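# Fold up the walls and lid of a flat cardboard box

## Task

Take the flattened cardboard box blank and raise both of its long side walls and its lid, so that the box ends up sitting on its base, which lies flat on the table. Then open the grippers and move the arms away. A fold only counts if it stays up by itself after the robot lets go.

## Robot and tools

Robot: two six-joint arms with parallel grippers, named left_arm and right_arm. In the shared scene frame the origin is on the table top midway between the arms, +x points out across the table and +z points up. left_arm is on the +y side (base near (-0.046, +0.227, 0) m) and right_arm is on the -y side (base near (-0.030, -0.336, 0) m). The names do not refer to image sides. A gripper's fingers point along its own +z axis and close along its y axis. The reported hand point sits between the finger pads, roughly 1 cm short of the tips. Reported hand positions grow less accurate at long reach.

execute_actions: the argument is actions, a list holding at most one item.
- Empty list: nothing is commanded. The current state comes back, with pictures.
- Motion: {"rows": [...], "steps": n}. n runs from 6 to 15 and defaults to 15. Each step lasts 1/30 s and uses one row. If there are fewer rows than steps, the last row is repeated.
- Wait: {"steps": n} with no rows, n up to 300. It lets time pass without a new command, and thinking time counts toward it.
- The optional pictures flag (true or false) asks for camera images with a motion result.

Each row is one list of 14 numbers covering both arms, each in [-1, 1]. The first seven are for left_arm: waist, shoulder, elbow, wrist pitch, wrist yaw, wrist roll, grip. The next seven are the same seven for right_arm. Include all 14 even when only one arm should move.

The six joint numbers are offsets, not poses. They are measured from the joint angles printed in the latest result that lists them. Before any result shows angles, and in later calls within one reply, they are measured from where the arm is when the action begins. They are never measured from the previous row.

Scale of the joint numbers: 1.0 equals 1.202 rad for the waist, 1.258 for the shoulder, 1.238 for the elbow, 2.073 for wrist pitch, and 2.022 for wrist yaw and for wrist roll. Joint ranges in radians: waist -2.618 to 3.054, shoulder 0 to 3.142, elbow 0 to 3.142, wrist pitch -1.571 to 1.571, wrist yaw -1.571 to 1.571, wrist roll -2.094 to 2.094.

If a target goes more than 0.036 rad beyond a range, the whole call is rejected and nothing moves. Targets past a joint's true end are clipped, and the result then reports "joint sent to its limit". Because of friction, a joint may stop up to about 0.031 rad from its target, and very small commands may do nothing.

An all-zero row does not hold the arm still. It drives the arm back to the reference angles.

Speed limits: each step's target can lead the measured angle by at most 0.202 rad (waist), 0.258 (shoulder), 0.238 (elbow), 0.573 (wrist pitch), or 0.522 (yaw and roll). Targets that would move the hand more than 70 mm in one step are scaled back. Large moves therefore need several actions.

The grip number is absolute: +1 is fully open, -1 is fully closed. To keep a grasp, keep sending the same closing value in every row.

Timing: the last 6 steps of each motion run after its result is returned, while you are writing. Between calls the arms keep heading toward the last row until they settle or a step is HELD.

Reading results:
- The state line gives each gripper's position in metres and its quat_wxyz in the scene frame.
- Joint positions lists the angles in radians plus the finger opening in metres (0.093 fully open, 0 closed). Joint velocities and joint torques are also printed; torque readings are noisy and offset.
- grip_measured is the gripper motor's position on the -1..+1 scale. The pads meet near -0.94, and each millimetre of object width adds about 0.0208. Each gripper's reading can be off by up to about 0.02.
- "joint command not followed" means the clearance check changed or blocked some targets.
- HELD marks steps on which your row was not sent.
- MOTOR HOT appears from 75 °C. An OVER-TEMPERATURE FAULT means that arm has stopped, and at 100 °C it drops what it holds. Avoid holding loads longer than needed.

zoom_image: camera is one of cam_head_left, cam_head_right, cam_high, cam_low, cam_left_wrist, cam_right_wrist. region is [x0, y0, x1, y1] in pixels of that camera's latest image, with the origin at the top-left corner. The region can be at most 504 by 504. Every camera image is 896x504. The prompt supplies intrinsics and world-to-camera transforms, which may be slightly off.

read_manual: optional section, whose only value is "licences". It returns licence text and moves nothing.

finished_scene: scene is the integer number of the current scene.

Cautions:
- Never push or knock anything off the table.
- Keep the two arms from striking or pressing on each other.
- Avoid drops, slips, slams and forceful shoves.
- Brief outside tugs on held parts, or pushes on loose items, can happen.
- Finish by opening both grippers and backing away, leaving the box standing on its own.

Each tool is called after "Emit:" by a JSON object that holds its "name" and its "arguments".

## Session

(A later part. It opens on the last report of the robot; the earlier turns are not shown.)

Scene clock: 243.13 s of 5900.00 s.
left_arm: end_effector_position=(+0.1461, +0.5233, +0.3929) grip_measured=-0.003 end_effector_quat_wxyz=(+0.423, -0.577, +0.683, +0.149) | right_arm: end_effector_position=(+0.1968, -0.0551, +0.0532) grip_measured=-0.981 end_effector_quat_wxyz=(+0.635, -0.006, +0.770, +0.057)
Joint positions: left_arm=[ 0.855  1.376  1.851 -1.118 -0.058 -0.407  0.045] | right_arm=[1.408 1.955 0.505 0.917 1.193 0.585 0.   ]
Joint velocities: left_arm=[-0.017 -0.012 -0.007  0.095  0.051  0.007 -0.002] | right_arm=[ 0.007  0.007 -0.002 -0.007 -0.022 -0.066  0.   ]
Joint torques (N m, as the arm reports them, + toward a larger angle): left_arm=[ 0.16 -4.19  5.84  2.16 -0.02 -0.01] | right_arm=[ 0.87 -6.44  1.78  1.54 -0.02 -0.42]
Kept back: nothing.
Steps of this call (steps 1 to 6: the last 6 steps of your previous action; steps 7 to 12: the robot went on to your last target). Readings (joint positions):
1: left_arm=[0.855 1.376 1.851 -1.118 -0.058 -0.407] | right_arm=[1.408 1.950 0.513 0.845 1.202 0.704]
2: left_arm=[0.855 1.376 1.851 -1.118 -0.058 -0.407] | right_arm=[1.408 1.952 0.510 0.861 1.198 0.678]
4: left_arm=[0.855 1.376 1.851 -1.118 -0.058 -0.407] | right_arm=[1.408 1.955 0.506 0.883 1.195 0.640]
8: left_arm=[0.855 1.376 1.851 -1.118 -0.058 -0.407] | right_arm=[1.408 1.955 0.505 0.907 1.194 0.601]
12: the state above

Emit:
{"name": "execute_actions", "arguments": {"actions": [{"rows": [
[0,0,0,0,0,0,0.0, -0.003,-0.003,-0.007,0.002,-0.012,-0.017,-1],
[0,0,0,0,0,0,0.0, -0.005,-0.006,-0.014,0.004,-0.024,-0.034,-1],
[0,0,0,0,0,0,0.0, -0.008,-0.009,-0.021,0.007,-0.036,-0.051,-1],
[0,0,0,0,0,0,0.0, -0.011,-0.012,-0.028,0.009,-0.046,-0.067,-1],
[0,0,0,0,0,0,0.0, -0.014,-0.015,-0.035,0.011,-0.056,-0.084,-1],
[0,0,0,0,0,0,0.0, -0.016,-0.018,-0.042,0.013,-0.065,-0.101,-1],
[0,0,0,0,0,0,0.0, -0.019,-0.021,-0.049,0.015,-0.074,-0.118,-1],
[0,0,0,0,0,0,0.0, -0.022,-0.023,-0.056,0.018,-0.083,-0.135,-1],
[0,0,0,0,0,0,0.0, -0.025,-0.026,-0.063,0.02,-0.091,-0.152,-1],
[0,0,0,0,0,0,0.0, -0.027,-0.029,-0.07,0.022,-0.099,-0.169,-1],
[0,0,0,0,0,0,0.0, -0.03,-0.032,-0.077,0.024,-0.106,-0.186,-1],
[0,0,0,0,0,0,0.0, -0.033,-0.035,-0.084,0.026,-0.113,-0.202,-1],
[0,0,0,0,0,0,0.0, -0.036,-0.038,-0.091,0.029,-0.119,-0.219,-1],
[0,0,0,0,0,0,0.0, -0.038,-0.041,-0.098,0.031,-0.124,-0.236,-1],
[0,0,0,0,0,0,0.0, -0.041,-0.044,-0.105,0.033,-0.128,-0.253,-1]], "steps": 15}]}}

Emit:
{"name": "execute_actions", "arguments": {"actions": [{"steps": 14}], "pictures": true}}

Scene clock: 244.20 s of 5900.00 s.
left_arm: end_effector_position=(+0.1461, +0.5233, +0.3929) grip_measured=-0.003 end_effector_quat_wxyz=(+0.423, -0.577, +0.683, +0.149) | right_arm: end_effector_position=(+0.1969, -0.0519, +0.0479) grip_measured=-0.981 end_effector_quat_wxyz=(+0.623, -0.081, +0.777, +0.040)
Joint positions: left_arm=[ 0.855  1.376  1.851 -1.118 -0.058 -0.407  0.045] | right_arm=[1.391 1.944 0.472 0.96  1.101 0.424 0.   ]
Joint velocities: left_arm=[ 0.002  0.007  0.007 -0.037 -0.022 -0.081 -0.   ] | right_arm=[-0.105 -0.09  -0.232  0.154 -0.462 -0.769  0.   ]
Joint torques (N m, as the arm reports them, + toward a larger angle): left_arm=[ 0.12 -4.15  5.77  2.18  0.   -0.02] | right_arm=[-0.07 -9.04  1.58  1.47  0.09 -0.44]
Steps of this call (steps 1 to 23: the robot went on to your last target; steps 24 to 32: the first 9 steps of this action). Readings (joint positions):
24: left_arm=[0.855 1.376 1.851 -1.118 -0.058 -0.407] | right_arm=[1.408 1.955 0.505 0.923 1.193 0.573]
25: left_arm=[0.855 1.376 1.851 -1.118 -0.058 -0.407] | right_arm=[1.408 1.955 0.505 0.925 1.191 0.569]
27: left_arm=[0.855 1.376 1.851 -1.118 -0.058 -0.407] | right_arm=[1.406 1.955 0.505 0.932 1.175 0.543]
31: left_arm=[0.855 1.376 1.851 -1.118 -0.058 -0.407] | right_arm=[1.395 1.947 0.481 0.954 1.117 0.452]
32: the state above

Scene clock: 244.67 s of 5900.00 s.
left_arm: end_effector_position=(+0.1461, +0.5233, +0.3929) grip_measured=-0.003 end_effector_quat_wxyz=(+0.423, -0.577, +0.683, +0.149) | right_arm: end_effector_position=(+0.1942, -0.0504, +0.0446) grip_measured=-0.981 end_effector_quat_wxyz=(+0.608, -0.216, +0.764, -0.001)
Joint positions: left_arm=[ 0.855  1.376  1.851 -1.118 -0.058 -0.407  0.045] | right_arm=[1.366 1.91  0.409 1.024 0.968 0.125 0.   ]
Joint velocities: left_arm=[ 0.027 -0.012 -0.002 -0.007  0.081 -0.022 -0.001] | right_arm=[ 0.002 -0.007 -0.037  0.037 -0.066 -0.212  0.   ]
Joint torques (N m, as the arm reports them, + toward a larger angle): left_arm=[ 0.1  -4.11  5.83  2.15 -0.01 -0.03] | right_arm=[-0.09 -8.27  1.19  1.4  -0.03 -0.41]
Kept back: nothing.
Steps of this call (steps 1 to 6: the last 6 steps of your previous action; steps 7 to 14: the robot went on to your last target). Readings (joint positions):
1: left_arm=[0.855 1.376 1.851 -1.118 -0.058 -0.407] | right_arm=[1.387 1.940 0.463 0.966 1.084 0.395]
2: left_arm=[0.855 1.376 1.851 -1.118 -0.058 -0.407] | right_arm=[1.384 1.936 0.454 0.971 1.068 0.365]
4: left_arm=[0.855 1.376 1.851 -1.118 -0.058 -0.407] | right_arm=[1.378 1.928 0.438 0.984 1.036 0.304]
8: left_arm=[0.855 1.376 1.851 -1.118 -0.058 -0.407] | right_arm=[1.367 1.911 0.413 1.011 0.989 0.191]
14: the state above
camera_calibration (this result's frames):
cam_left_wrist: T_world_to_cam=[[0.916426, -0.287792, 0.278099, -0.0909451], [-0.154464, -0.895403, -0.417605, 0.691822], [0.369195, 0.339747, -0.865024, 0.188879], [0, 0, 0, 1]] pos_world=[0.120473, 0.529115, 0.477584]
cam_right_wrist: T_world_to_cam=[[0.330286, -0.90957, 0.252178, -0.123154], [-0.541021, -0.40136, -0.739057, 0.155765], [0.773439, 0.107666, -0.62466, -0.0316662], [0, 0, 0, 1]] pos_world=[0.14944, -0.0460896, 0.126395]

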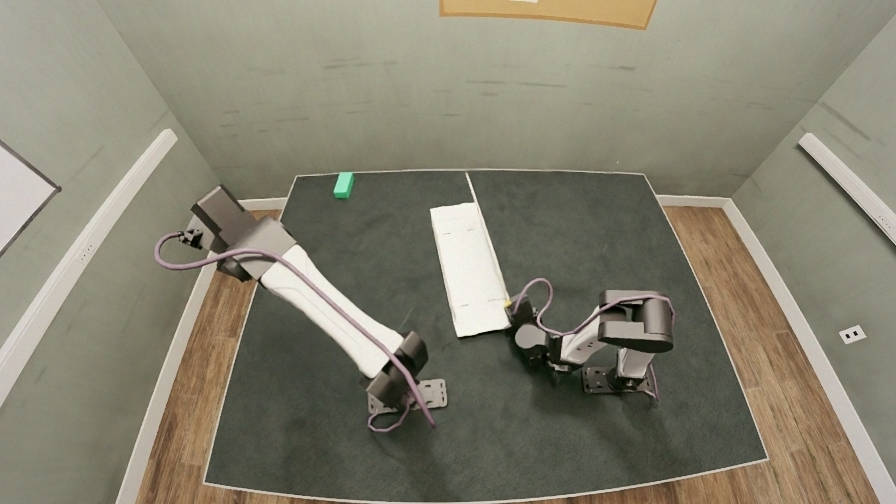

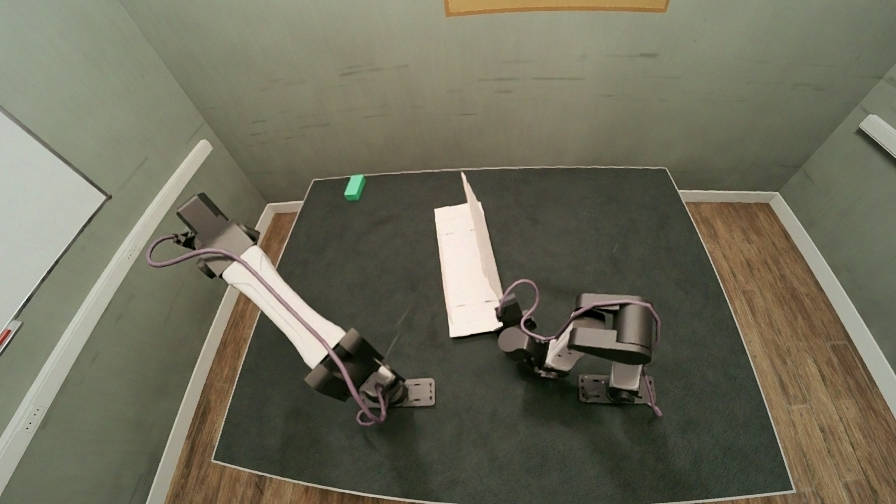

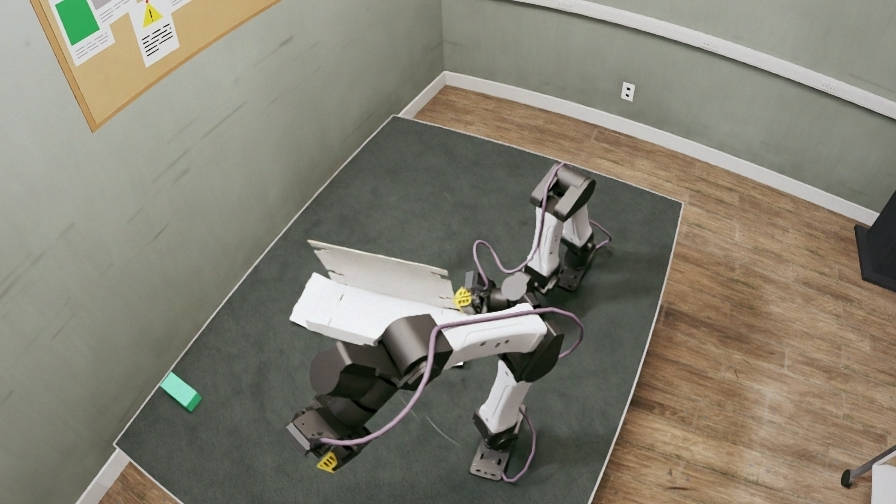

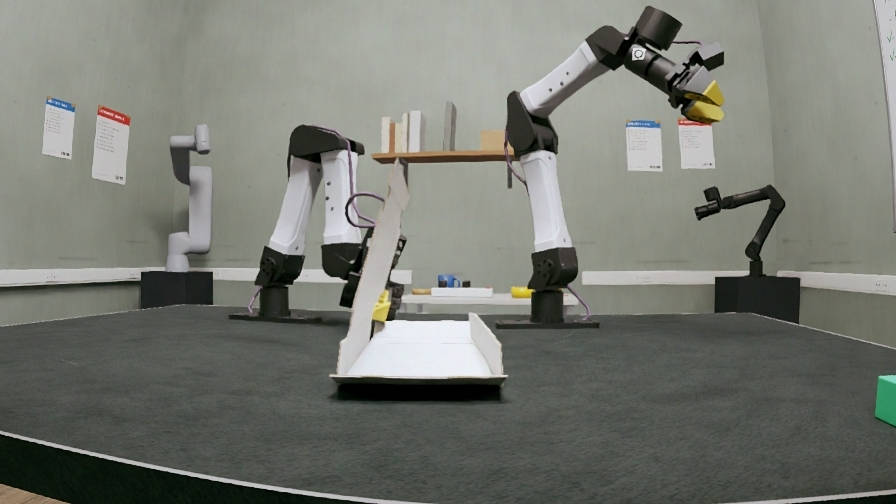

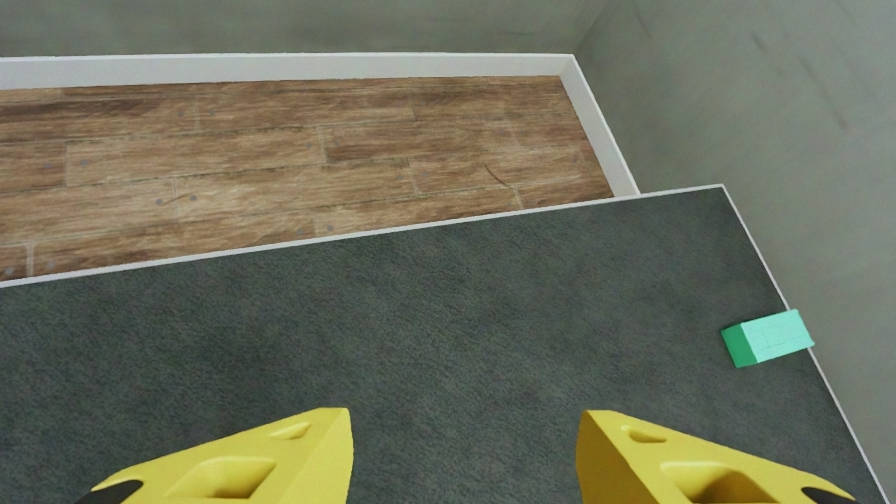

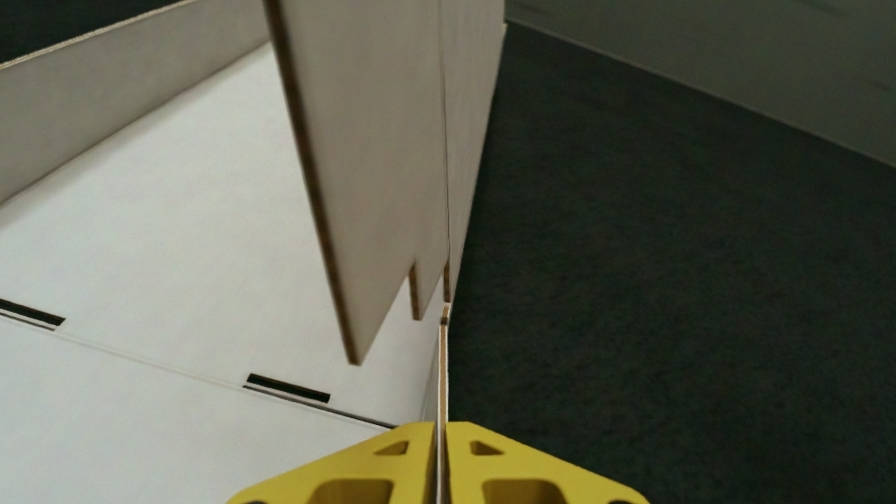

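Emit:
{"name": "execute_actions", "arguments": {"actions": [{"rows": [
[0,0,0,0,0,0,0.0, -0.002,-0.009,0.004,-0.014,-0.007,-0.03,-1],
[0,0,0,0,0,0,0.0, -0.004,-0.017,0.008,-0.028,-0.014,-0.038,-1],
[0,0,0,0,0,0,0.0, -0.006,-0.026,0.012,-0.043,-0.021,-0.046,-1],
[0,0,0,0,0,0,0.0, -0.009,-0.034,0.016,-0.057,-0.028,-0.054,-1],
[0,0,0,0,0,0,0.0, -0.011,-0.043,0.02,-0.071,-0.034,-0.062,-1],
[0,0,0,0,0,0,0.0, -0.013,-0.051,0.024,-0.085,-0.04,-0.07,-1],
[0,0,0,0,0,0,0.0, -0.015,-0.06,0.028,-0.099,-0.046,-0.078,-1],
[0,0,0,0,0,0,0.0, -0.017,-0.068,0.032,-0.114,-0.051,-0.086,-1],
[0,0,0,0,0,0,0.0, -0.019,-0.077,0.036,-0.128,-0.056,-0.094,-1],
[0,0,0,0,0,0,0.0, -0.021,-0.085,0.04,-0.142,-0.06,-0.102,-1],
[0,0,0,0,0,0,0.0, -0.023,-0.094,0.044,-0.156,-0.064,-0.11,-1],
[0,0,0,0,0,0,0.0, -0.026,-0.102,0.048,-0.17,-0.067,-0.118,-1],
[0,0,0,0,0,0,0.0, -0.028,-0.111,0.052,-0.185,-0.07,-0.126,-1],
[0,0,0,0,0,0,0.0, -0.03,-0.119,0.056,-0.199,-0.073,-0.134,-1],
[0,0,0,0,0,0,0.0, -0.032,-0.128,0.06,-0.213,-0.075,-0.142,-1]], "steps": 15}]}}

Emit:
{"name": "execute_actions", "arguments": {"actions": [{"steps": 14}]}}

Scene clock: 245.63 s of 5900.00 s.
left_arm: end_effector_position=(+0.1461, +0.5233, +0.3929) grip_measured=-0.003 end_effector_quat_wxyz=(+0.423, -0.577, +0.683, +0.149) | right_arm: end_effector_position=(+0.1933, -0.0460, +0.0472) grip_measured=-0.981 end_effector_quat_wxyz=(+0.591, -0.279, +0.757, -0.027)
Joint positions: left_arm=[ 0.855  1.376  1.851 -1.118 -0.058 -0.407  0.045] | right_arm=[1.355 1.844 0.421 0.909 0.913 0.022 0.   ]
Joint velocities: left_arm=[ 0.002 -0.002  0.007  0.007  0.007 -0.007 -0.   ] | right_arm=[-0.061 -0.315  0.139 -0.725 -0.242 -0.388  0.   ]
Joint torques (N m, as the arm reports them, + toward a larger angle): left_arm=[ 0.11 -4.17  5.73  2.15 -0.01 -0.02] | right_arm=[-0.25 -8.32  6.12  1.46  0.05 -0.37]
Steps of this call (steps 1 to 20: the robot went on to your last target; steps 21 to 29: the first 9 steps of this action). Readings (joint positions):
21: left_arm=[0.855 1.376 1.851 -1.118 -0.058 -0.407] | right_arm=[1.366 1.910 0.408 1.028 0.963 0.101]
22: left_arm=[0.855 1.376 1.851 -1.118 -0.058 -0.407] | right_arm=[1.366 1.909 0.408 1.028 0.963 0.097]
24: left_arm=[0.855 1.376 1.851 -1.118 -0.058 -0.407] | right_arm=[1.365 1.896 0.408 1.010 0.955 0.082]
28: left_arm=[0.855 1.376 1.851 -1.118 -0.058 -0.407] | right_arm=[1.357 1.855 0.415 0.934 0.922 0.036]
29: the state above

Scene clock: 246.10 s of 5900.00 s.
left_arm: end_effector_position=(+0.1461, +0.5233, +0.3929) grip_measured=-0.003 end_effector_quat_wxyz=(+0.423, -0.577, +0.683, +0.149) | right_arm: end_effector_position=(+0.1923, -0.0424, +0.0447) grip_measured=-0.981 end_effector_quat_wxyz=(+0.546, -0.379, +0.743, -0.077)
Joint positions: left_arm=[ 0.855  1.376  1.851 -1.118 -0.058 -0.407  0.045] | right_arm=[ 1.337  1.759  0.466  0.671  0.835 -0.124  0.   ]
Joint velocities: left_arm=[-0.012 -0.017 -0.012 -0.007 -0.066  0.022  0.   ] | right_arm=[-0.002 -0.002  0.012 -0.022 -0.081 -0.11   0.   ]
Joint torques (N m, as the arm reports them, + toward a larger angle): left_arm=[ 0.11 -4.15  5.85  2.17 -0.01 -0.01] | right_arm=[-0.37 -7.98  6.29  0.93  0.08 -0.37]
Kept back: nothing.
Steps of this call (steps 1 to 6: the last 6 steps of your previous action; steps 7 to 14: the robot went on to your last target). Readings (joint positions):
1: left_arm=[0.855 1.376 1.851 -1.118 -0.058 -0.407] | right_arm=[1.353 1.833 0.426 0.883 0.904 0.007]
2: left_arm=[0.855 1.376 1.851 -1.118 -0.058 -0.407] | right_arm=[1.351 1.823 0.432 0.857 0.895 -0.008]
4: left_arm=[0.855 1.376 1.851 -1.118 -0.058 -0.407] | right_arm=[1.345 1.801 0.442 0.803 0.877 -0.039]
8: left_arm=[0.855 1.376 1.851 -1.118 -0.058 -0.407] | right_arm=[1.337 1.764 0.462 0.710 0.847 -0.093]
14: the state above

Emit:
{"name": "execute_actions", "arguments": {"actions": [{"rows": [
[0,0,0,0,0,0,0.0, 0,0,0.012,-0.03,-0.001,-0.015,-1],
[0,0,0,0,0,0,0.0, 0,0,0.024,-0.047,-0.002,-0.02,-1],
[0,0,0,0,0,0,0.0, -0.001,0,0.037,-0.063,-0.002,-0.025,-1],
[0,0,0,0,0,0,0.0, -0.001,0,0.049,-0.08,-0.003,-0.03,-1],
[0,0,0,0,0,0,0.0, -0.002,0,0.061,-0.097,-0.004,-0.036,-1],
[0,0,0,0,0,0,0.0, -0.002,0,0.073,-0.113,-0.004,-0.041,-1],
[0,0,0,0,0,0,0.0, -0.003,0,0.085,-0.13,-0.005,-0.046,-1],
[0,0,0,0,0,0,0.0, -0.003,0,0.098,-0.147,-0.006,-0.051,-1],
[0,0,0,0,0,0,0.0, -0.004,0,0.11,-0.163,-0.007,-0.056,-1],
[0,0,0,0,0,0,0.0, -0.004,0,0.122,-0.18,-0.007,-0.061,-1],
[0,0,0,0,0,0,0.0, -0.004,0,0.134,-0.197,-0.008,-0.066,-1],
[0,0,0,0,0,0,0.0, -0.005,0,0.146,-0.213,-0.009,-0.072,-1],
[0,0,0,0,0,0,0.0, -0.005,0,0.159,-0.23,-0.01,-0.077,-1],
[0,0,0,0,0,0,0.0, -0.006,0,0.171,-0.247,-0.01,-0.082,-1],
[0,0,0,0,0,0,0.0, -0.006,0,0.183,-0.263,-0.011,-0.087,-1]], "steps": 15}]}}

Emit:
{"name": "execute_actions", "arguments": {"actions": [{"steps": 14}], "pictures": true}}

Scene clock: 247.03 s of 5900.00 s.
left_arm: end_effector_position=(+0.1461, +0.5233, +0.3929) grip_measured=-0.003 end_effector_quat_wxyz=(+0.423, -0.577, +0.683, +0.149) | right_arm: end_effector_position=(+0.1954, -0.0325, +0.0455) grip_measured=-0.981 end_effector_quat_wxyz=(+0.521, -0.420, +0.734, -0.114)
Joint positions: left_arm=[ 0.855  1.376  1.851 -1.118 -0.058 -0.407  0.045] | right_arm=[ 1.337  1.759  0.556  0.505  0.835 -0.18   0.   ]
Joint velocities: left_arm=[-0.027 -0.002 -0.012 -0.095 -0.037 -0.007 -0.001] | right_arm=[-0.002  0.002  0.452 -0.842  0.11  -0.227  0.   ]
Joint torques (N m, as the arm reports them, + toward a larger angle): left_arm=[ 0.11 -4.16  5.88  2.17 -0.01 -0.02] | right_arm=[ 0.01 -7.46  6.89  1.36  0.15 -0.28]
Steps of this call (steps 1 to 19: the robot went on to your last target; steps 20 to 28: the first 9 steps of this action). Readings (joint positions):
20: left_arm=[0.855 1.376 1.851 -1.118 -0.058 -0.407] | right_arm=[1.337 1.759 0.466 0.671 0.834 -0.134]
21: left_arm=[0.855 1.376 1.851 -1.118 -0.058 -0.407] | right_arm=[1.337 1.759 0.468 0.668 0.834 -0.135]
23: left_arm=[0.855 1.376 1.851 -1.118 -0.058 -0.407] | right_arm=[1.337 1.759 0.485 0.638 0.835 -0.142]
27: left_arm=[0.855 1.376 1.851 -1.118 -0.058 -0.407] | right_arm=[1.337 1.759 0.540 0.535 0.835 -0.171]
28: the state above

Scene clock: 247.50 s of 5900.00 s.
left_arm: end_effector_position=(+0.1461, +0.5233, +0.3929) grip_measured=-0.003 end_effector_quat_wxyz=(+0.423, -0.577, +0.683, +0.149) | right_arm: end_effector_position=(+0.1951, -0.0296, +0.0412) grip_measured=-0.982 end_effector_quat_wxyz=(+0.457, -0.499, +0.714, -0.180)
Joint positions: left_arm=[ 0.855  1.376  1.851 -1.118 -0.058 -0.407  0.045] | right_arm=[ 1.337  1.759  0.677  0.215  0.825 -0.272  0.   ]
Joint velocities: left_arm=[-0.012 -0.002  0.002 -0.022  0.007 -0.051  0.   ] | right_arm=[ 0.007 -0.007  0.061 -0.037 -0.022 -0.081  0.   ]
Joint torques (N m, as the arm reports them, + toward a larger angle): left_arm=[ 0.12 -4.19  5.81  2.17 -0.02 -0.01] | right_arm=[-0.1  -7.95  6.74  0.76  0.22 -0.28]
Kept back: nothing.
Steps of this call (steps 1 to 6: the last 6 steps of your previous action; steps 7 to 14: the robot went on to your last target). Readings (joint positions):
1: left_arm=[0.855 1.376 1.851 -1.118 -0.058 -0.407] | right_arm=[1.337 1.759 0.571 0.474 0.835 -0.189]
2: left_arm=[0.855 1.376 1.851 -1.118 -0.058 -0.407] | right_arm=[1.337 1.759 0.586 0.442 0.834 -0.198]
4: left_arm=[0.855 1.376 1.851 -1.118 -0.058 -0.407] | right_arm=[1.337 1.759 0.616 0.377 0.833 -0.217]
8: left_arm=[0.855 1.376 1.851 -1.118 -0.058 -0.407] | right_arm=[1.337 1.759 0.668 0.264 0.827 -0.252]
14: the state above
camera_calibration (this result's frames):
cam_left_wrist: T_world_to_cam=[[0.916426, -0.287792, 0.278099, -0.0909451], [-0.154464, -0.895403, -0.417605, 0.691822], [0.369195, 0.339747, -0.865024, 0.188879], [0, 0, 0, 1]] pos_world=[0.120473, 0.529115, 0.477584]
cam_right_wrist: T_world_to_cam=[[0.550469, -0.446021, 0.705726, -0.151604], [-0.426578, -0.876914, -0.22148, 0.10436], [0.717646, -0.179129, -0.672976, -0.0323597], [0, 0, 0, 1]] pos_world=[0.151194, 0.0180992, 0.108327]

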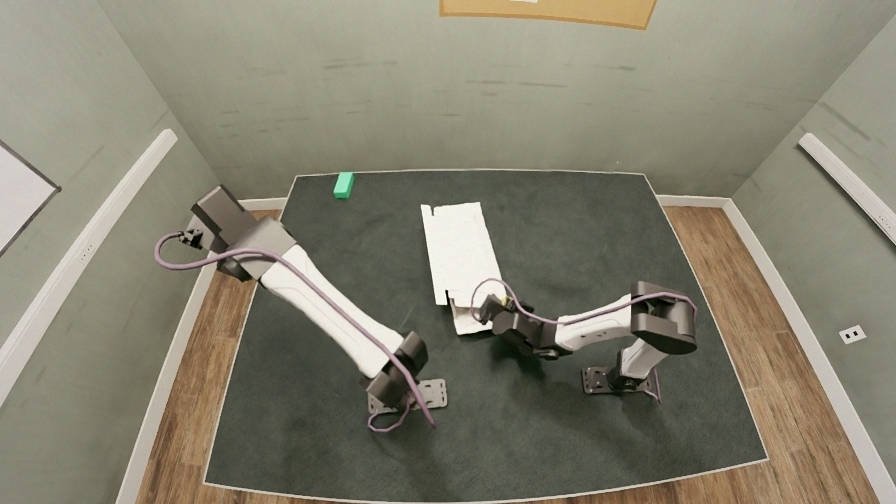

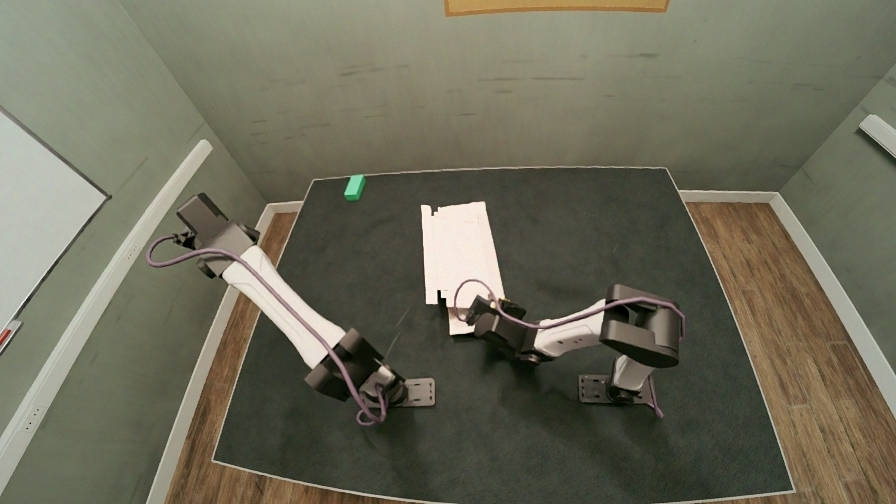

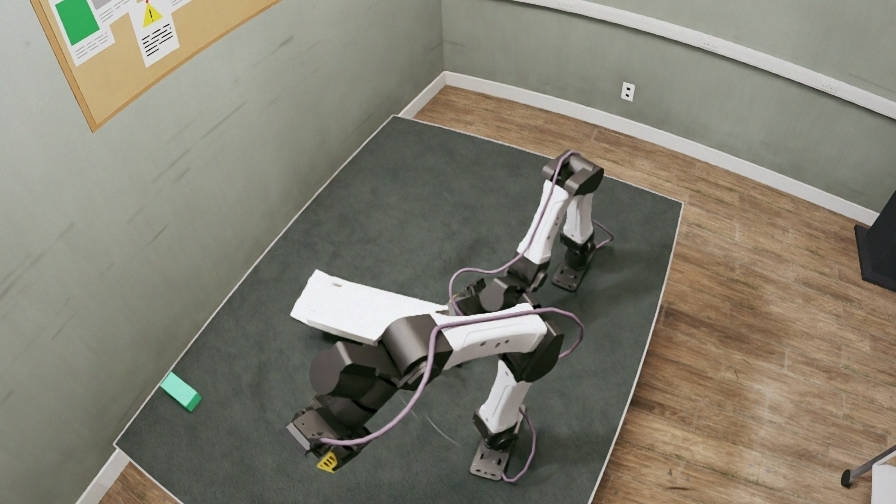

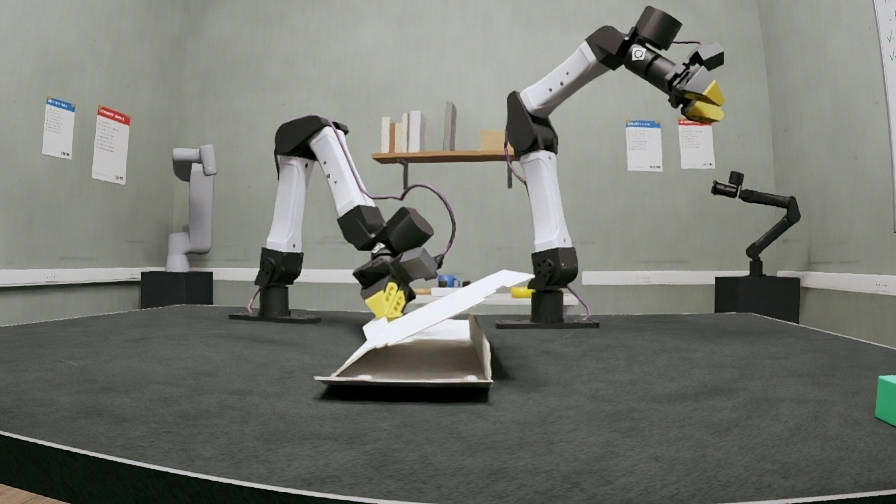

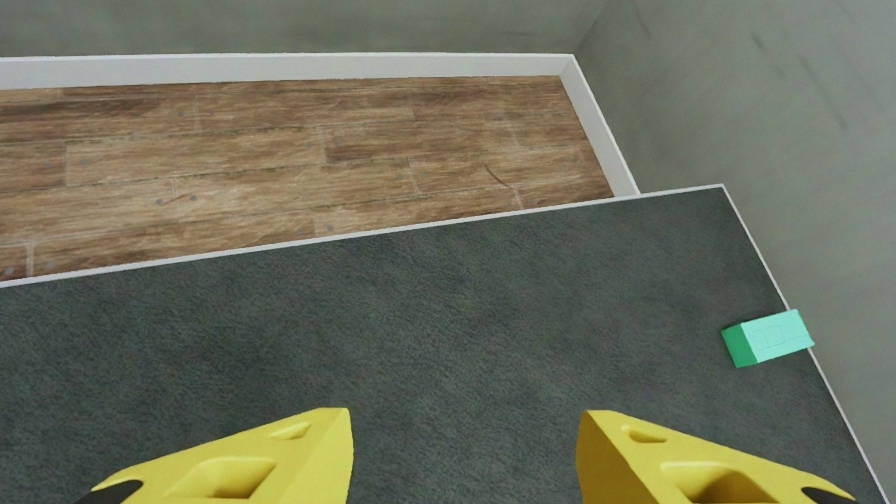

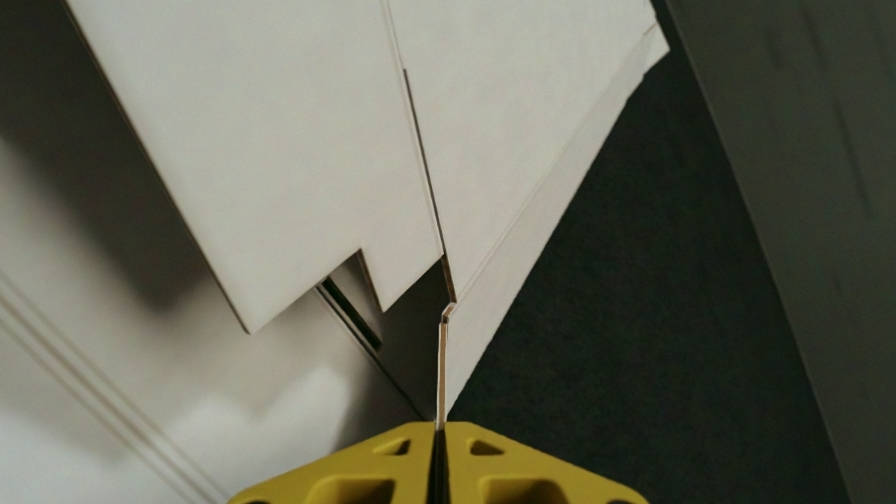

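Emit:
{"name": "execute_actions", "arguments": {"actions": []}}

Scene clock: 248.80 s of 5900.00 s.
left_arm: end_effector_position=(+0.1461, +0.5233, +0.3929) grip_measured=-0.003 end_effector_quat_wxyz=(+0.423, -0.577, +0.683, +0.149) | right_arm: end_effector_position=(+0.1951, -0.0295, +0.0414) grip_measured=-0.982 end_effector_quat_wxyz=(+0.456, -0.502, +0.712, -0.182)
Joint positions: left_arm=[ 0.855  1.376  1.851 -1.118 -0.058 -0.407  0.045] | right_arm=[ 1.337  1.759  0.68   0.209  0.825 -0.278  0.   ]
Joint velocities: left_arm=[ 0.007  0.007  0.012  0.037  0.007  0.037 -0.001] | right_arm=[ 0.007 -0.002 -0.002  0.007 -0.022  0.022  0.   ]
Joint torques (N m, as the arm reports them, + toward a larger angle): left_arm=[ 0.15 -4.21  5.81  2.17 -0.01 -0.02] | right_arm=[-0.15 -7.94  6.71  0.72  0.2  -0.3 ]
Kept back: nothing.
Steps of this call (steps 1 to 30: the robot went on to your last target; steps 31 to 39: nothing new was sent). Readings (joint positions):
1: left_arm=[0.855 1.376 1.851 -1.118 -0.058 -0.407] | right_arm=[1.337 1.759 0.679 0.213 0.825 -0.274]
2: left_arm=[0.855 1.376 1.851 -1.118 -0.058 -0.407] | right_arm=[1.337 1.759 0.679 0.212 0.825 -0.275]
4: left_arm=[0.855 1.376 1.851 -1.118 -0.058 -0.407] | right_arm=[1.337 1.759 0.680 0.210 0.825 -0.276]
8: left_arm=[0.855 1.376 1.851 -1.118 -0.058 -0.407] | right_arm=[1.337 1.759 0.680 0.209 0.825 -0.277]
39: the state above
All arms were judged still, so your last target was given up. Only a new action makes them travel on or press farther. Fingers that are still opening or closing keep moving.
camera_calibration (this result's frames):
cam_left_wrist: T_world_to_cam=[[0.916426, -0.287792, 0.278099, -0.0909451], [-0.154464, -0.895403, -0.417605, 0.691822], [0.369195, 0.339747, -0.865024, 0.188879], [0, 0, 0, 1]] pos_world=[0.120473, 0.529115, 0.477584]
cam_right_wrist: T_world_to_cam=[[0.551617, -0.43896, 0.709248, -0.151831], [-0.423924, -0.879848, -0.214839, 0.103642], [0.718336, -0.182158, -0.671425, -0.032558], [0, 0, 0, 1]] pos_world=[0.151076, 0.0186106, 0.108092]

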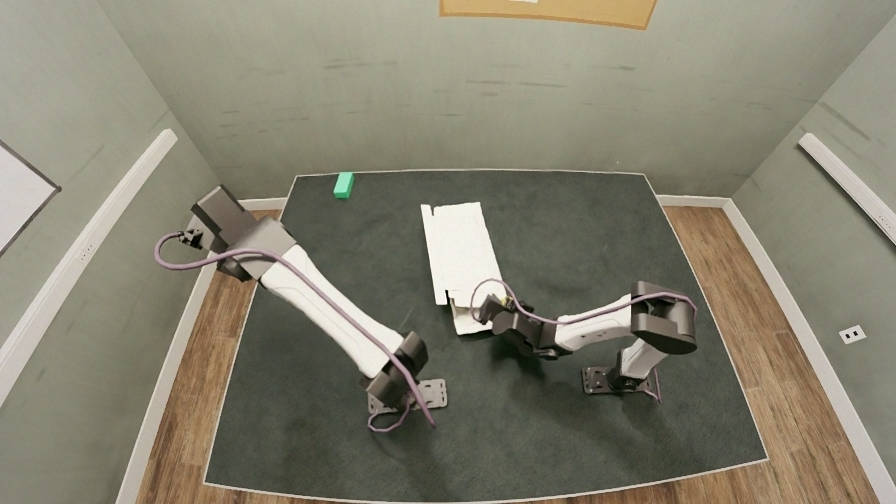

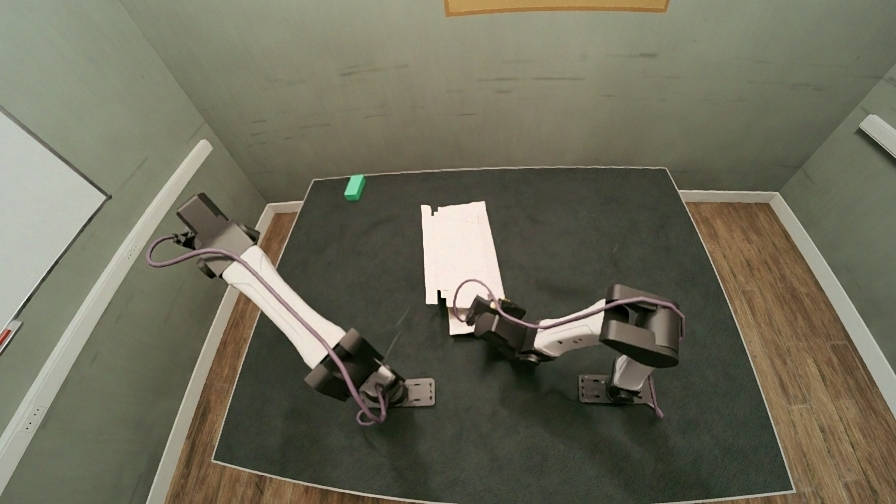

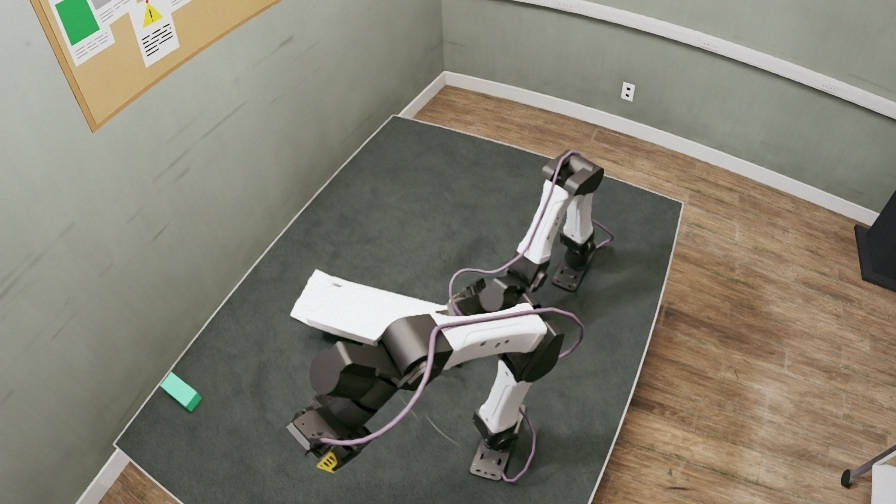

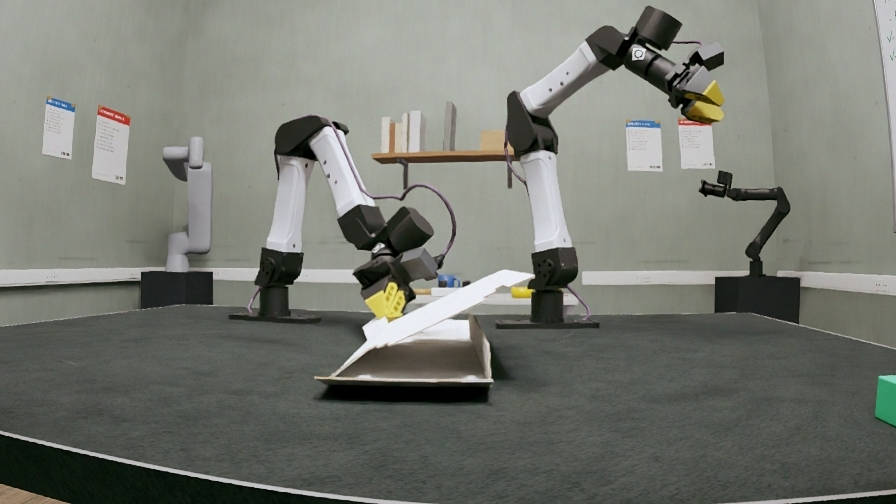

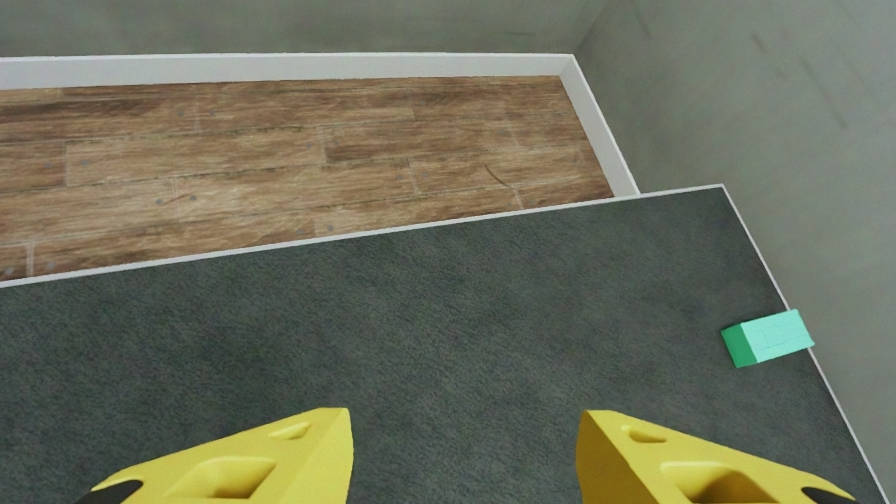

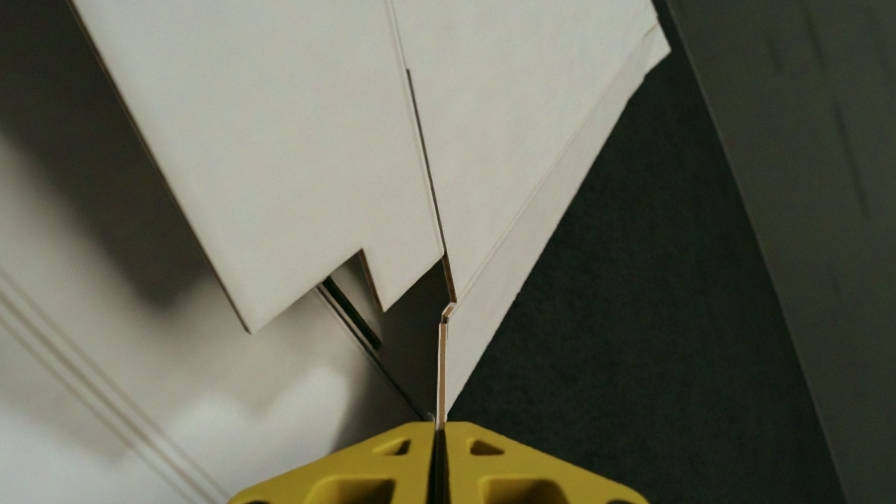

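Emit:
{"name": "execute_actions", "arguments": {"actions": [{"rows": [[0,0,0,0,0,0,0, 0.001,0.013,0.026,-0.028,0.002,-0.004,-1],[0,0,0,0,0,0,0, 0.002,0.026,0.052,-0.055,0.004,-0.008,-1],[0,0,0,0,0,0,0, 0.004,0.039,0.078,-0.083,0.005,-0.012,-1],[0,0,0,0,0,0,0, 0.005,0.052,0.103,-0.111,0.007,-0.016,-1],[0,0,0,0,0,0,0, 0.006,0.065,0.129,-0.138,0.009,-0.02,-1],[0,0,0,0,0,0,0, 0.008,0.078,0.155,-0.166,0.011,-0.024,-1],[0,0,0,0,0,0,0, 0.009,0.091,0.181,-0.194,0.013,-0.028,-1],[0,0,0,0,0,0,0, 0.010,0.104,0.207,-0.221,0.015,-0.032,-1],[0,0,0,0,0,0,0, 0.011,0.117,0.233,-0.249,0.016,-0.036,-1],[0,0,0,0,0,0,0, 0.0125,0.1304,0.2585,-0.2769,0.0183,-0.0396,-1]], "steps": 15}]}}

Emit:
{"name": "execute_actions", "arguments": {"actions": [{"steps": 15}], "pictures": true}}

Scene clock: 250.10 s of 5900.00 s.
left_arm: end_effector_position=(+0.1461, +0.5233, +0.3929) grip_measured=-0.003 end_effector_quat_wxyz=(+0.423, -0.577, +0.683, +0.149) | right_arm: end_effector_position=(+0.2023, -0.0104, +0.0403) grip_measured=-0.982 end_effector_quat_wxyz=(+0.398, -0.546, +0.698, -0.237)
Joint positions: left_arm=[ 0.855  1.376  1.851 -1.118 -0.058 -0.407  0.045] | right_arm=[ 1.34   1.859  0.896 -0.07   0.845 -0.304  0.   ]
Joint velocities: left_arm=[ 0.007 -0.002 -0.027 -0.125 -0.037 -0.007 -0.   ] | right_arm=[ 0.056  0.466  0.906 -1.487  0.125 -0.168  0.   ]
Joint torques (N m, as the arm reports them, + toward a larger angle): left_arm=[ 0.17 -4.05  5.77  2.15 -0.03 -0.02] | right_arm=[ 0.95 -7.6   7.23  1.06  0.33 -0.27]
Steps of this call (steps 1 to 30: nothing new was sent; steps 31 to 39: the first 9 steps of this action). Readings (joint positions):
31: left_arm=[0.855 1.376 1.851 -1.118 -0.058 -0.407] | right_arm=[1.337 1.759 0.683 0.207 0.825 -0.278]
32: left_arm=[0.855 1.376 1.851 -1.118 -0.058 -0.407] | right_arm=[1.337 1.761 0.692 0.193 0.827 -0.278]
34: left_arm=[0.855 1.376 1.851 -1.118 -0.058 -0.407] | right_arm=[1.337 1.778 0.736 0.138 0.830 -0.280]
38: left_arm=[0.855 1.376 1.851 -1.118 -0.058 -0.407] | right_arm=[1.338 1.843 0.864 -0.022 0.841 -0.297]
39: the state above

Scene clock: 250.60 s of 5900.00 s.
left_arm: end_effector_position=(+0.1461, +0.5233, +0.3929) grip_measured=-0.003 end_effector_quat_wxyz=(+0.423, -0.577, +0.683, +0.149) | right_arm: end_effector_position=(+0.1989, -0.0238, +0.0341) grip_measured=-0.982 end_effector_quat_wxyz=(-0.330, +0.593, -0.671, +0.299)
Joint positions: left_arm=[ 0.855  1.376  1.851 -1.118 -0.058 -0.407  0.045] | right_arm=[ 1.346  1.901  0.984 -0.302  0.873 -0.335  0.   ]
Joint velocities: left_arm=[ 0.002 -0.002 -0.007 -0.007  0.022  0.081  0.   ] | right_arm=[-0.007  0.007 -0.007  0.022  0.037 -0.037  0.   ]
Joint torques (N m, as the arm reports them, + toward a larger angle): left_arm=[ 0.17 -4.14  5.83  2.15  0.   -0.02] | right_arm=[ 0.83 -7.65  7.23  0.49  0.28 -0.29]
Kept back: nothing.
Steps of this call (steps 1 to 6: the last 6 steps of your previous action; steps 7 to 15: the robot went on to your last target). Readings (joint positions):
1: left_arm=[0.855 1.376 1.851 -1.118 -0.058 -0.407] | right_arm=[1.341 1.875 0.929 -0.119 0.849 -0.310]
2: left_arm=[0.855 1.376 1.851 -1.118 -0.058 -0.407] | right_arm=[1.343 1.889 0.955 -0.158 0.852 -0.316]
4: left_arm=[0.855 1.376 1.851 -1.118 -0.058 -0.407] | right_arm=[1.346 1.901 0.979 -0.208 0.856 -0.323]
8: left_arm=[0.855 1.376 1.851 -1.118 -0.058 -0.407] | right_arm=[1.346 1.901 0.984 -0.267 0.864 -0.330]
15: the state above
camera_calibration (this result's frames):
cam_left_wrist: T_world_to_cam=[[0.916426, -0.287792, 0.278099, -0.0909451], [-0.154464, -0.895403, -0.417605, 0.691822], [0.369195, 0.339747, -0.865024, 0.188879], [0, 0, 0, 1]] pos_world=[0.120473, 0.529115, 0.477584]
cam_right_wrist: T_world_to_cam=[[0.599972, -0.129884, 0.789407, -0.15128], [-0.409343, -0.897625, 0.163423, 0.0924566], [0.687366, -0.421187, -0.591717, -0.0413463], [0, 0, 0, 1]] pos_world=[0.15703, 0.045928, 0.0798464]

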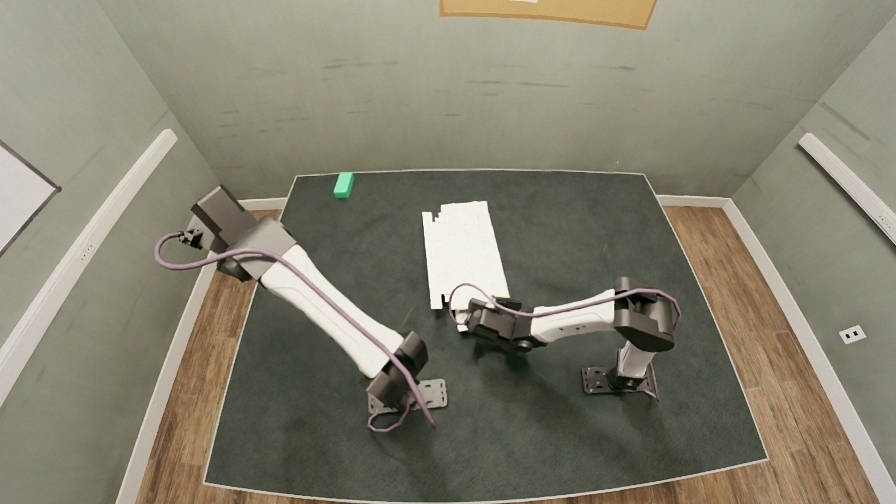

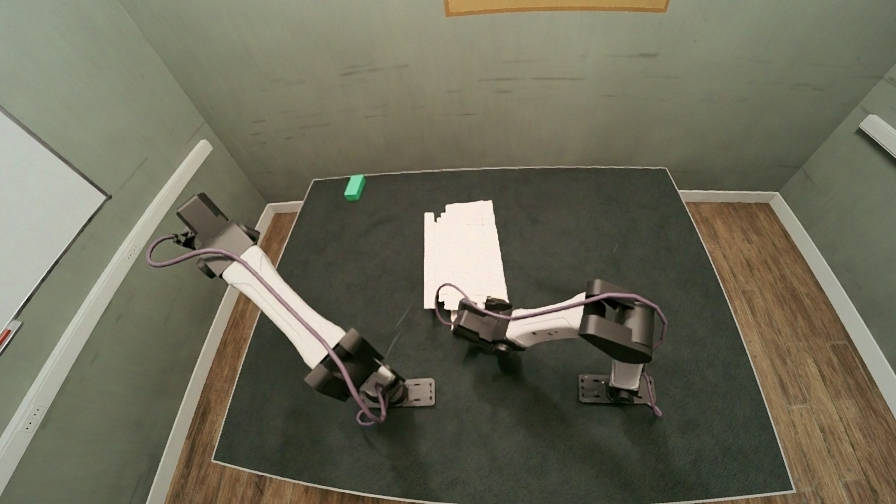

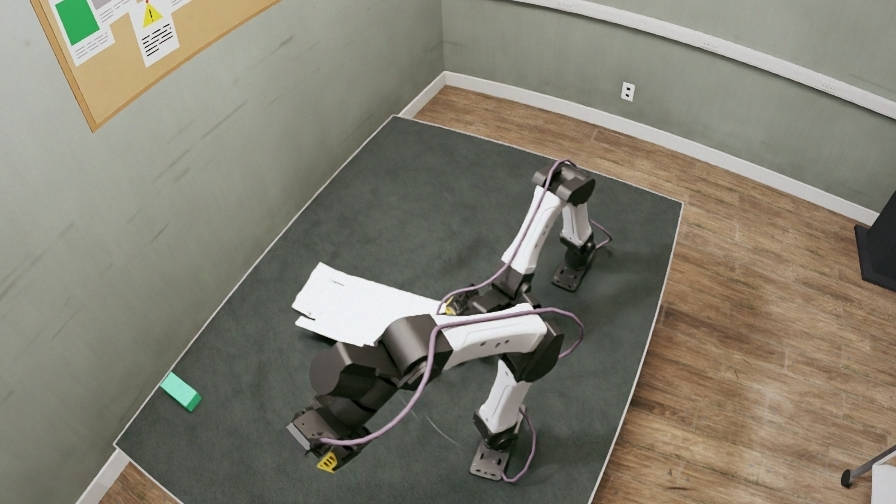

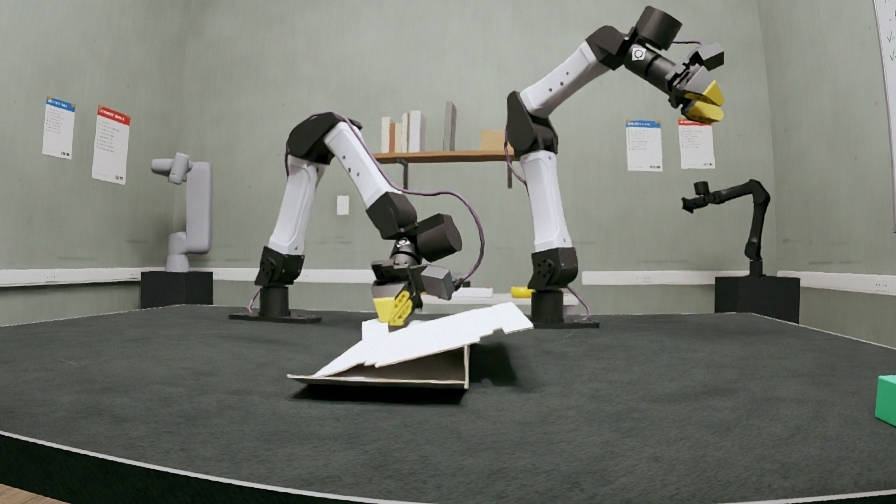

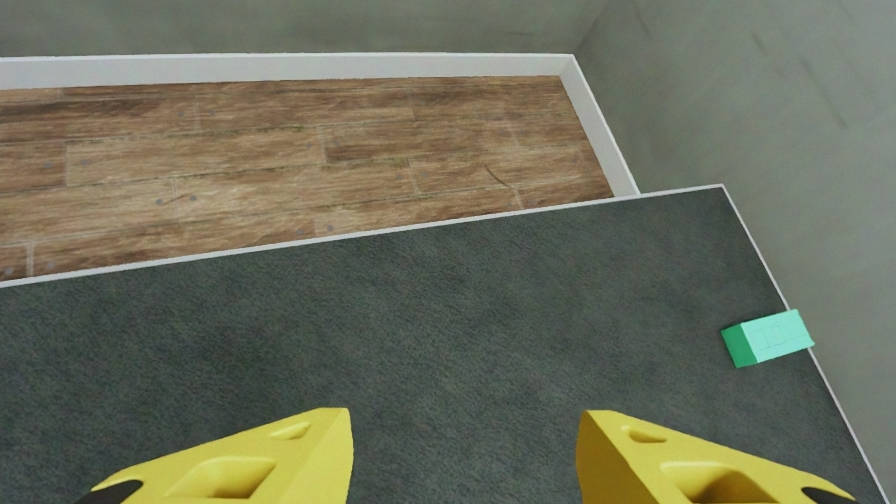

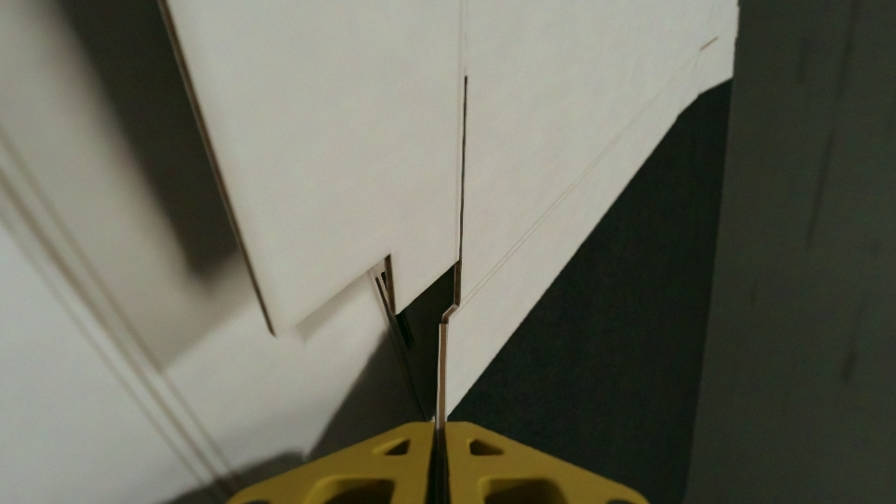

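Emit:
{"name": "zoom_image", "arguments": {"camera": "cam_low", "region": [260, 240, 580, 420]}}

Region (260, 240, 580, 420) of cam_low's 896x504 image, scaled by 1.575, with more detail than that image has; it fills the top 284 rows of this view, and the rest is white.

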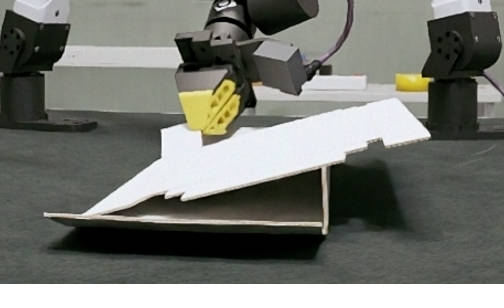

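Emit:
{"name": "zoom_image", "arguments": {"camera": "cam_head_right", "region": [380, 180, 580, 360]}}

Emit:
{"name": "zoom_image", "arguments": {"camera": "cam_high", "region": [260, 230, 520, 400]}}

Region (380, 180, 580, 360) of cam_head_right's 896x504 image, scaled by 2.520, with more detail than that image has; it fills the top 454 rows of this view, and the rest is white.

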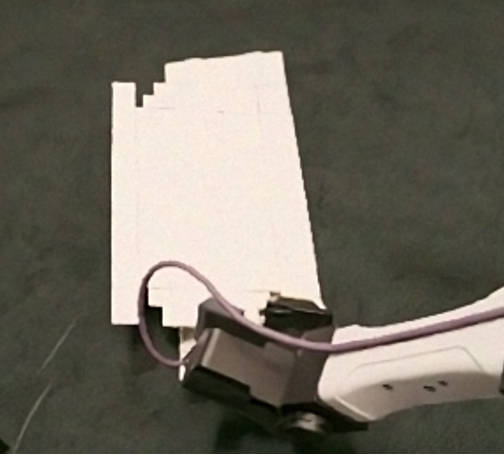

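Region (260, 230, 520, 400) of cam_high's 896x504 image, scaled by 1.938, with more detail than that image has; it fills the top 330 rows of this view, and the rest is white.

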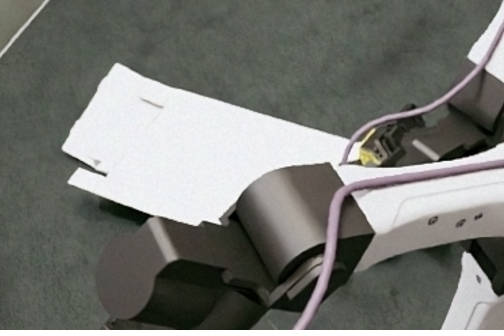

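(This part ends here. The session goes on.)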